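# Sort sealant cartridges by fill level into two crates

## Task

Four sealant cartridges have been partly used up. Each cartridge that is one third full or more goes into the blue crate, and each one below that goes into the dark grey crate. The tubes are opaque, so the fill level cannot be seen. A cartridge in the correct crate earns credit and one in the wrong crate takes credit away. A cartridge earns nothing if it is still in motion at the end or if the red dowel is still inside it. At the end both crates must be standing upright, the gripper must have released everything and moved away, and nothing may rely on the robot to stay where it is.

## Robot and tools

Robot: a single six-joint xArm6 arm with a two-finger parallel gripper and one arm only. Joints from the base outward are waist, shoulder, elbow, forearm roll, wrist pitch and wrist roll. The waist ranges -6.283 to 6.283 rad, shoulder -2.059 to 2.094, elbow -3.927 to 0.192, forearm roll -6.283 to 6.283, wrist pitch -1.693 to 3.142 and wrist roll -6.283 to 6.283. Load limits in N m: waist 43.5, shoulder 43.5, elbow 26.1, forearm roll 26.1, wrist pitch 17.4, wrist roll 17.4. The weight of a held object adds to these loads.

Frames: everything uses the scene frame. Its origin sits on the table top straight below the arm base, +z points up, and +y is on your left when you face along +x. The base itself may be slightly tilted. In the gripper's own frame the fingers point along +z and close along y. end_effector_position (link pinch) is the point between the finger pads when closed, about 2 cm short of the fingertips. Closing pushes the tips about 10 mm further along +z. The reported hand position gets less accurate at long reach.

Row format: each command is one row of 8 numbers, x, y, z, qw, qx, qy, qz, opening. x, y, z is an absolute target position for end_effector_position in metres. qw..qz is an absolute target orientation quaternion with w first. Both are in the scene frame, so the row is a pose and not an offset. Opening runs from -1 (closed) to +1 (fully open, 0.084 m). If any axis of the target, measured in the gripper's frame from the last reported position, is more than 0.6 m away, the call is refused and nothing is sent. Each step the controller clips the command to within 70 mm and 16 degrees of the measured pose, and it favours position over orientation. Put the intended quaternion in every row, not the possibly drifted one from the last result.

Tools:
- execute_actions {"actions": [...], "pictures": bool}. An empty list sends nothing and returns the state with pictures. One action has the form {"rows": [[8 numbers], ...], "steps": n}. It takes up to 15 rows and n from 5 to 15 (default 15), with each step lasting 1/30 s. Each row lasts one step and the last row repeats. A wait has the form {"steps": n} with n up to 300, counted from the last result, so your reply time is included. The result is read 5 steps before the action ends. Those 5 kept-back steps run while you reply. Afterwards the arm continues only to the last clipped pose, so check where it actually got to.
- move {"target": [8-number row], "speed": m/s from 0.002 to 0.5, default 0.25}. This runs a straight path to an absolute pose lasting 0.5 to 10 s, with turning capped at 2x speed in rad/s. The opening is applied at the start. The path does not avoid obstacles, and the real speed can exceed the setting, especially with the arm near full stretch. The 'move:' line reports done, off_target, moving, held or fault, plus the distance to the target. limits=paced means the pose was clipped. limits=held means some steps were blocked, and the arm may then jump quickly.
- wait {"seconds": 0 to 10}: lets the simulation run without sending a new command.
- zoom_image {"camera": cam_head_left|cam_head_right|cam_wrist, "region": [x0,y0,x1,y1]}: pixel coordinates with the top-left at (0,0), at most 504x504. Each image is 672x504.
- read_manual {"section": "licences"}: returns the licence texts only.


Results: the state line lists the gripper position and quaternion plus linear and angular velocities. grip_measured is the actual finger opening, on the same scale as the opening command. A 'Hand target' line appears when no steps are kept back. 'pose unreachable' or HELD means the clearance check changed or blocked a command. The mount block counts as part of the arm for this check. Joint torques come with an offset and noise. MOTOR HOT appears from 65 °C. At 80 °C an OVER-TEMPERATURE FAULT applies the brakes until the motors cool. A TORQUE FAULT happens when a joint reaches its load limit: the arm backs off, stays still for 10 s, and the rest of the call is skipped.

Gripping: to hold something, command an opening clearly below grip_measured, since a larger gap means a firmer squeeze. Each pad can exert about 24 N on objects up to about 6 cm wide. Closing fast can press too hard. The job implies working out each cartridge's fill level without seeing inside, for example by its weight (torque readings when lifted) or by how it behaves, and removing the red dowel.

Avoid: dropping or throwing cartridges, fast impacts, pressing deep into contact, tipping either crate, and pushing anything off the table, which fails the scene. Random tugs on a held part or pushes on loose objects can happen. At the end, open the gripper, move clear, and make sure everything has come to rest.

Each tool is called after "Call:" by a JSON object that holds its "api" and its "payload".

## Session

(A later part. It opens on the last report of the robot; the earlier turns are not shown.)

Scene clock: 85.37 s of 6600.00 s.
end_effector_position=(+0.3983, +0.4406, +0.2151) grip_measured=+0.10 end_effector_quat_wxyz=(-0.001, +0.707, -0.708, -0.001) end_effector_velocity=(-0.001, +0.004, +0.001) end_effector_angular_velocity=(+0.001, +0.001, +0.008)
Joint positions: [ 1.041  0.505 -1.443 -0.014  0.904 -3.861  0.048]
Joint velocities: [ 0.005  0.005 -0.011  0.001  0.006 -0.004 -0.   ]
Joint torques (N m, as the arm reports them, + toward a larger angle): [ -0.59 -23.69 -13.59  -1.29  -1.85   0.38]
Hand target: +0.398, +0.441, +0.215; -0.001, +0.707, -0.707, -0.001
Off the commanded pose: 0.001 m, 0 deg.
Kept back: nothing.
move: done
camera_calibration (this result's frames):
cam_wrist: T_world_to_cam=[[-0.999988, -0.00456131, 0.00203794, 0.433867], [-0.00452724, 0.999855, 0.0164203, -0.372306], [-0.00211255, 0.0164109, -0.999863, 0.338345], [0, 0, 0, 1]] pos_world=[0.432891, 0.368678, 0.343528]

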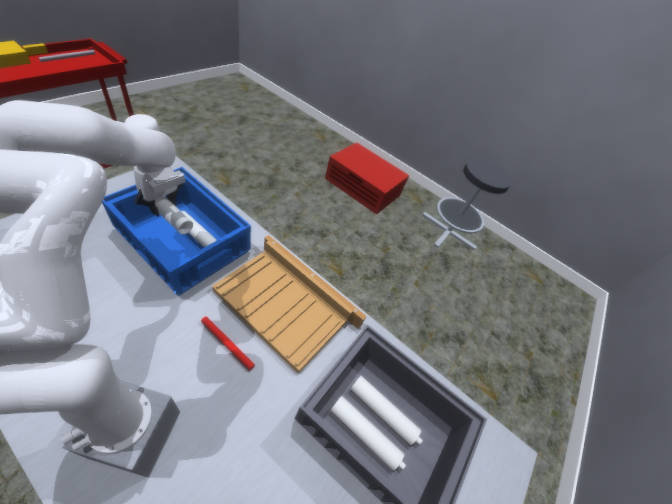

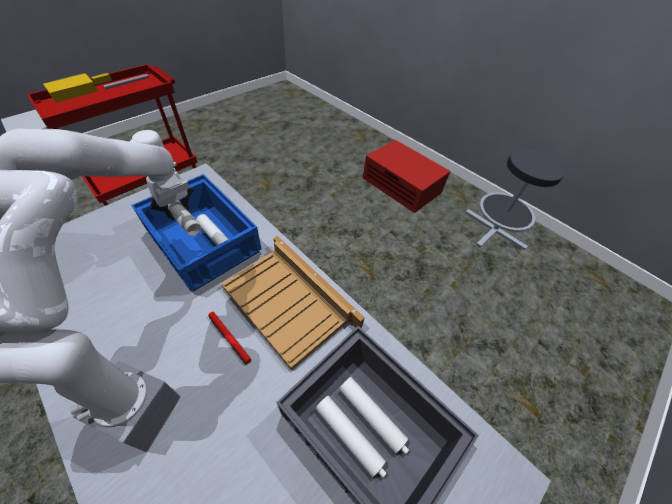

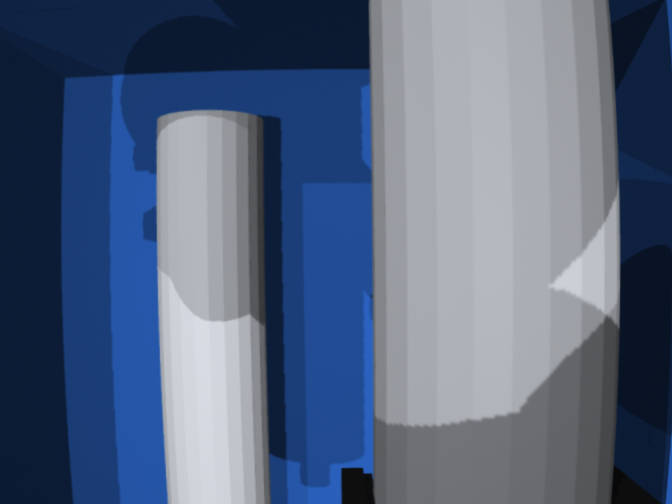

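There is clear space below. Lowering and releasing.

Call:
{"api": "move", "payload": {"target": [0.397, 0.44, 0.05, 0, -0.7071, 0.7071, 0, -0.6], "speed": 0.17}}

Call:
{"api": "execute_actions", "payload": {"actions": [{"rows": [[0.397,0.44,0.049,0,-0.7071,0.7071,0,-0.6],[0.397,0.44,0.048,0,-0.7071,0.7071,0,-0.6],[0.397,0.44,0.047,0,-0.7071,0.7071,0,-0.6],[0.397,0.44,0.0463,0,-0.7071,0.7071,0,-0.6],[0.397,0.44,0.0457,0,-0.7071,0.7071,0,-0.6],[0.397,0.44,0.0452,0,-0.7071,0.7071,0,-0.6],[0.397,0.44,0.0448,0,-0.7071,0.7071,0,-0.6],[0.397,0.44,0.0448,0,-0.7071,0.7071,0,-0.5],[0.397,0.44,0.0448,0,-0.7071,0.7071,0,-0.4],[0.397,0.44,0.0448,0,-0.7071,0.7071,0,-0.3]], "steps": 12}]}}

Call:
{"api": "execute_actions", "payload": {"actions": [{"rows": [[0.397,0.44,0.0448,0,-0.7071,0.7071,0,-0.1],[0.397,0.44,0.0448,0,-0.7071,0.7071,0,0.05],[0.397,0.44,0.0448,0,-0.7071,0.7071,0,0.11],[0.397,0.44,0.0448,0,-0.7071,0.7071,0,0.14],[0.397,0.44,0.0448,0,-0.7071,0.7071,0,0.18],[0.397,0.44,0.0448,0,-0.7071,0.7071,0,0.23],[0.397,0.44,0.0448,0,-0.7071,0.7071,0,0.29],[0.397,0.44,0.0448,0,-0.7071,0.7071,0,0.36],[0.397,0.44,0.0448,0,-0.7071,0.7071,0,0.43]], "steps": 10}]}}

Call:
{"api": "move", "payload": {"target": [0.397, 0.42, 0.24, 0, -0.7071, 0.7071, 0, 0.43], "speed": 0.25}}

Scene clock: 87.27 s of 6600.00 s.
end_effector_position=(+0.3975, +0.4407, +0.0507) grip_measured=+0.10 end_effector_quat_wxyz=(-0.001, +0.707, -0.707, -0.000) end_effector_velocity=(-0.005, -0.006, -0.008) end_effector_angular_velocity=(-0.014, +0.013, +0.001)
Joint positions: [ 1.038  0.839 -1.467 -0.021  0.594 -3.857  0.048]
Joint velocities: [-0.001  0.011  0.006  0.     0.002 -0.002 -0.   ]
Joint torques (N m, as the arm reports them, + toward a larger angle): [ -0.14 -24.94 -11.82  -1.24  -1.9    0.43]
Hand target: +0.397, +0.440, +0.050; +0.000, +0.707, -0.707, -0.000
Off the commanded pose: 0.001 m, 0 deg.
Kept back: nothing.
move: done
camera_calibration (this result's frames):
cam_wrist: T_world_to_cam=[[-0.999982, -0.00600215, 0.000862775, 0.43412], [-0.00598754, 0.999853, 0.0160393, -0.369091], [-0.000958918, 0.0160338, -0.999871, 0.173707], [0, 0, 0, 1]] pos_world=[0.432069, 0.368857, 0.17923]

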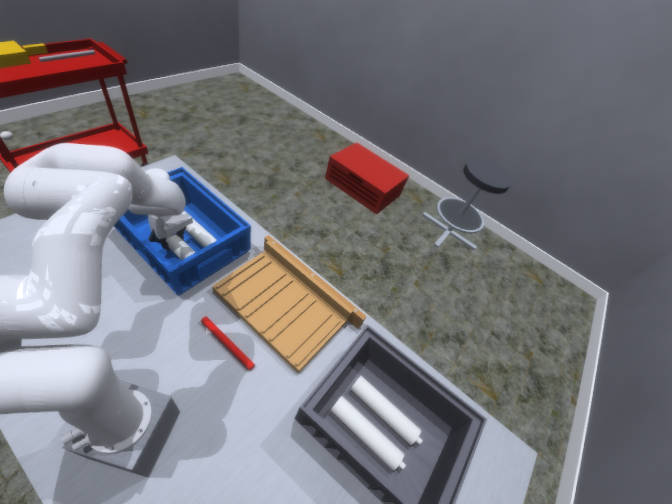

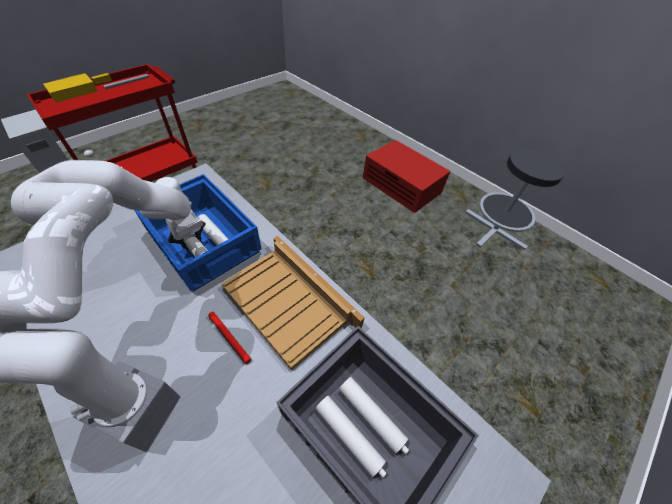

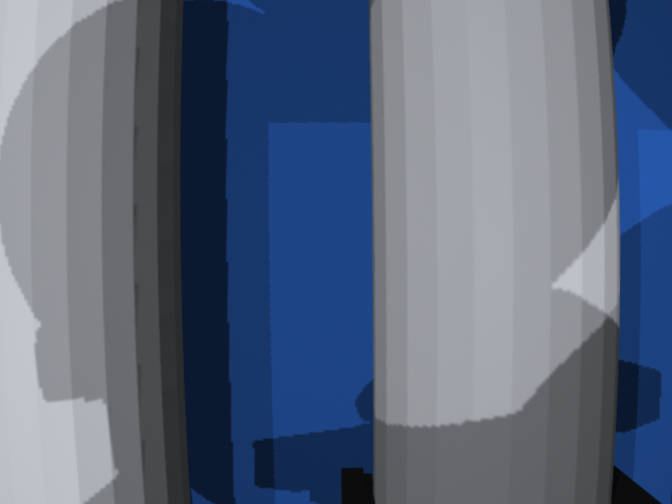

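Scene clock: 87.50 s of 6600.00 s.
end_effector_position=(+0.3970, +0.4400, +0.0465) grip_measured=+0.10 end_effector_quat_wxyz=(-0.000, +0.707, -0.707, -0.000) end_effector_velocity=(-0.004, -0.005, -0.024) end_effector_angular_velocity=(-0.011, +0.010, -0.003)
Joint positions: [ 1.038  0.848 -1.469 -0.022  0.588 -3.856  0.048]
Joint velocities: [-0.001  0.051 -0.013 -0.    -0.023  0.003  0.   ]
Joint torques (N m, as the arm reports them, + toward a larger angle): [ -0.29 -25.41 -11.73  -1.19  -1.99   0.34]
Steps of this call (steps 1 to 7: the first 7 steps of this action). Readings (end_effector_position):
1: (+0.3974, +0.4405, +0.0504)
2: (+0.3973, +0.4404, +0.0501)
4: (+0.3973, +0.4403, +0.0489)
7: the state above

Scene clock: 87.83 s of 6600.00 s.
end_effector_position=(+0.3971, +0.4401, +0.0450) grip_measured=+0.14 end_effector_quat_wxyz=(-0.000, +0.707, -0.707, -0.000) end_effector_velocity=(+0.003, +0.003, +0.004) end_effector_angular_velocity=(+0.007, -0.007, -0.001)
Joint positions: [ 1.038  0.852 -1.471 -0.022  0.586 -3.856  0.05 ]
Joint velocities: [ 0.    -0.004 -0.004 -0.001 -0.002  0.001  0.048]
Joint torques (N m, as the arm reports them, + toward a larger angle): [  0.   -24.34 -11.41  -1.28  -1.68   0.24]
Off your previous action's commanded pose: 0.000 m, 0 deg at its last step (step 5 of this call).
Steps of this call (steps 1 to 5: the last 5 steps of your previous action; steps 6 to 10: the first 5 steps of this action). Readings (end_effector_position):
6: (+0.3971, +0.4401, +0.0451)
7: (+0.3971, +0.4401, +0.0451)
9: (+0.3971, +0.4401, +0.0451)
10: the state above

Scene clock: 89.50 s of 6600.00 s.
end_effector_position=(+0.3964, +0.4194, +0.2389) grip_measured=+0.42 end_effector_quat_wxyz=(+0.001, +0.707, -0.707, +0.000) end_effector_velocity=(+0.003, +0.003, +0.009) end_effector_angular_velocity=(+0.010, -0.011, +0.003)
Joint positions: [ 1.02   0.417 -1.381 -0.015  0.933 -3.884  0.062]
Joint velocities: [-0.    -0.011 -0.008 -0.001  0.004 -0.002  0.   ]
Joint torques (N m, as the arm reports them, + toward a larger angle): [ -0.31 -20.12 -12.48  -1.35  -1.61   0.31]
Hand target: +0.397, +0.420, +0.240; -0.000, +0.707, -0.707, +0.000
Off your previous action's commanded pose: 0.002 m, 0 deg at its last step (step 5 of this call).
Off the commanded pose: 0.001 m, 0 deg.
Kept back: nothing.
move: done
camera_calibration (this result's frames):
cam_wrist: T_world_to_cam=[[-0.999978, -0.00576075, 0.00330862, 0.432002], [-0.0057175, 0.9999, 0.0129355, -0.350273], [-0.00338281, 0.0129163, -0.999911, 0.364543], [0, 0, 0, 1]] pos_world=[0.431223, 0.348018, 0.367612]

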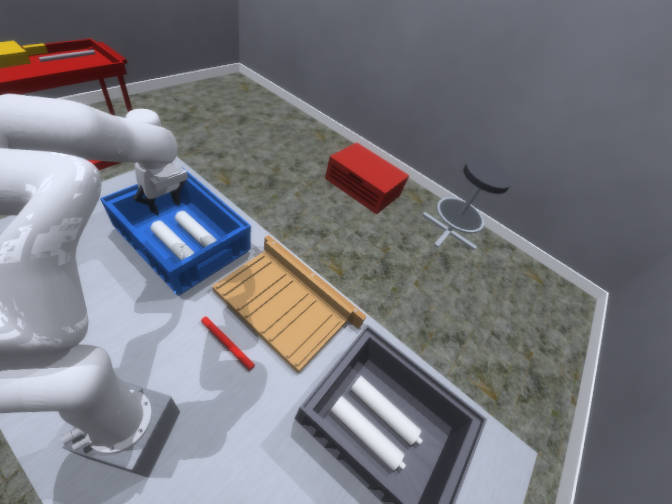

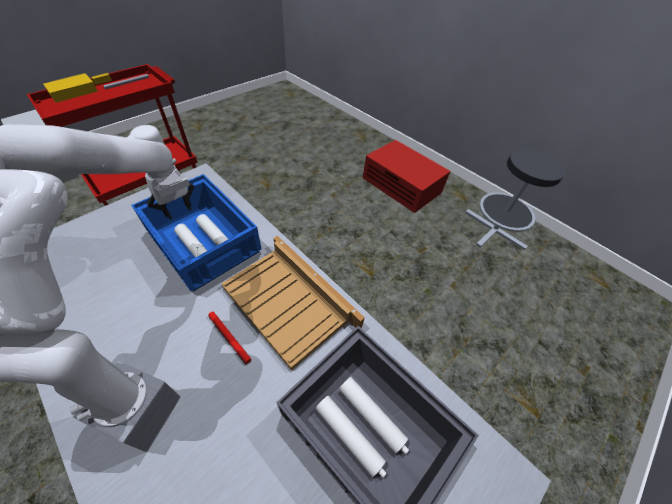

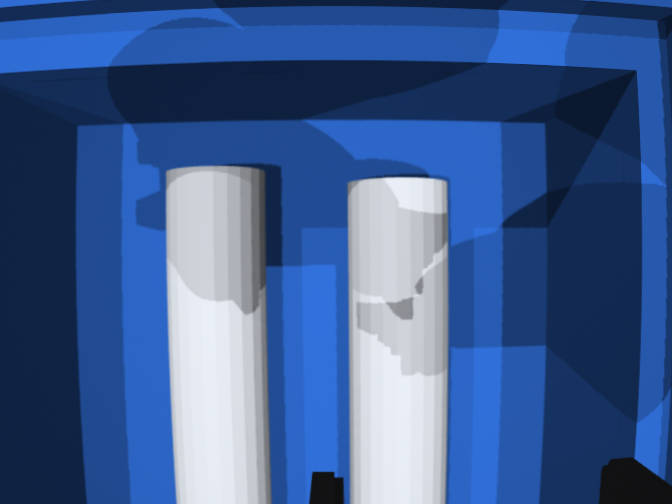

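Call:
{"api": "execute_actions", "payload": {"actions": []}}

Scene clock: 90.17 s of 6600.00 s.
end_effector_position=(+0.3968, +0.4198, +0.2402) grip_measured=+0.42 end_effector_quat_wxyz=(+0.000, +0.707, -0.707, +0.000) end_effector_velocity=(+0.000, +0.000, +0.000) end_effector_angular_velocity=(+0.001, -0.001, -0.001)
Joint positions: [ 1.02   0.416 -1.382 -0.015  0.934 -3.884  0.062]
Joint velocities: [-0.    -0.    -0.    -0.    -0.001  0.     0.   ]
Joint torques (N m, as the arm reports them, + toward a larger angle): [ -0.35 -20.33 -12.32  -1.24  -1.59   0.32]
Hand target: +0.397, +0.420, +0.240; -0.000, +0.707, -0.707, +0.000
Off the commanded pose: 0.000 m, 0 deg.
Kept back: nothing.
Steps of this call (steps 1 to 20: nothing new was sent). Readings (end_effector_position):
1: (+0.3965, +0.4195, +0.2392)
2: (+0.3966, +0.4196, +0.2395)
4: (+0.3967, +0.4197, +0.2398)
8: (+0.3967, +0.4197, +0.2400)
20: the state above
camera_calibration (this result's frames):
cam_wrist: T_world_to_cam=[[-0.999982, -0.00570982, 0.00178181, 0.432748], [-0.00568332, 0.999878, 0.0145373, -0.351033], [-0.00186459, 0.0145269, -0.999893, 0.364508], [0, 0, 0, 1]] pos_world=[0.431425, 0.348166, 0.368801]

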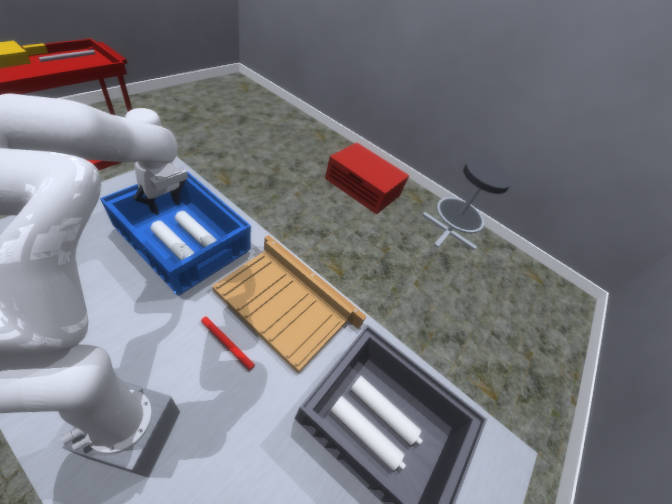

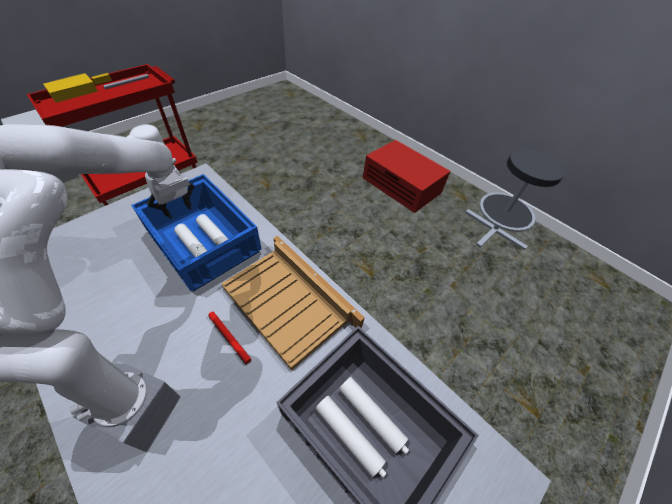

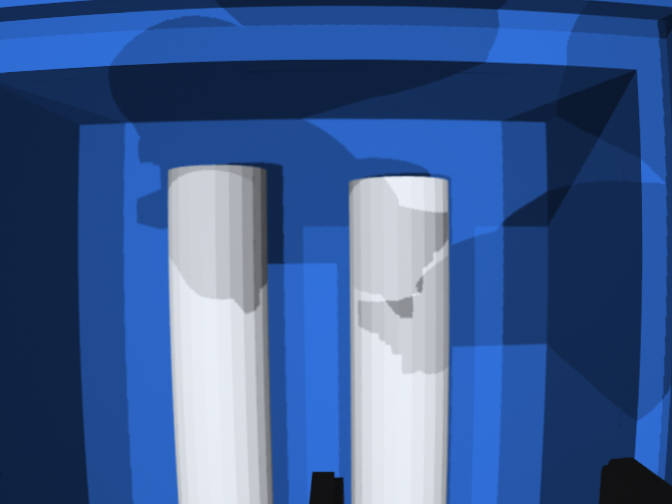

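Call:
{"api": "move", "payload": {"target": [0.36, 0.16, 0.30, 0, -0.7071, 0.7071, 0, 0.43], "speed": 0.35}}

Scene clock: 91.77 s of 6600.00 s.
end_effector_position=(+0.3593, +0.1601, +0.2998) grip_measured=+0.42 end_effector_quat_wxyz=(+0.000, +0.707, -0.707, +0.000) end_effector_velocity=(-0.001, -0.003, +0.001) end_effector_angular_velocity=(+0.001, +0.001, -0.002)
Joint positions: [ 0.617 -0.271 -0.708  0.002  0.946 -4.296  0.062]
Joint velocities: [-0.006 -0.007  0.002  0.001  0.006 -0.005 -0.   ]
Joint torques (N m, as the arm reports them, + toward a larger angle): [ -0.73 -10.33 -12.47  -1.25  -1.6    0.28]
Hand target: +0.359, +0.160, +0.300; +0.000, +0.707, -0.707, +0.000
Off the commanded pose: 0.001 m, 0 deg.
Kept back: nothing.
move: done
camera_calibration (this result's frames):
cam_wrist: T_world_to_cam=[[-0.999977, -0.00641625, 0.00218315, 0.393631], [-0.006386, 0.999887, 0.0135911, -0.0919719], [-0.00227011, 0.0135769, -0.999905, 0.428084], [0, 0, 0, 1]] pos_world=[0.394006, 0.0886751, 0.428434]

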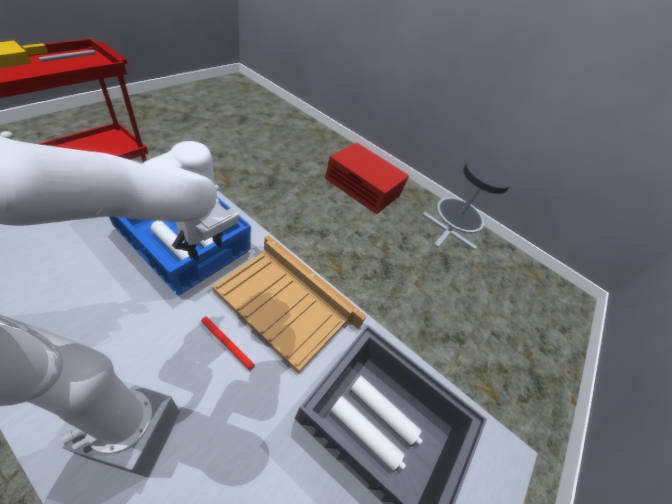

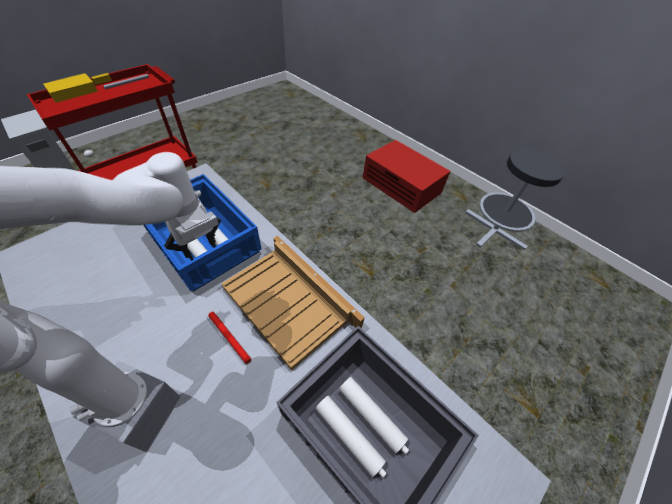

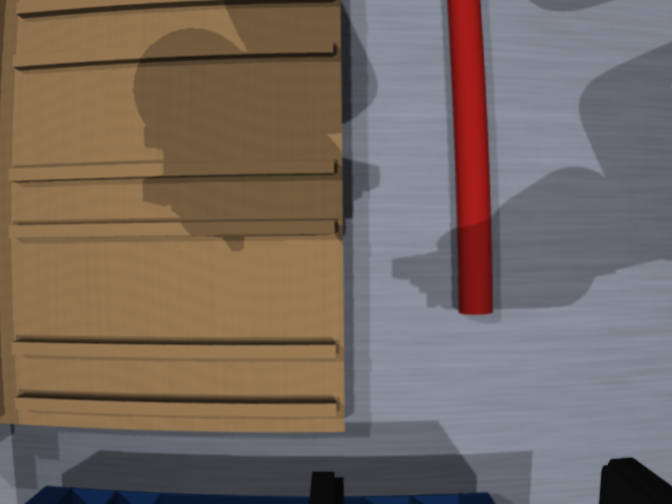

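Call:
{"api": "finished_scene", "payload": {"scene": 1}}

The scene is finished: the task was done.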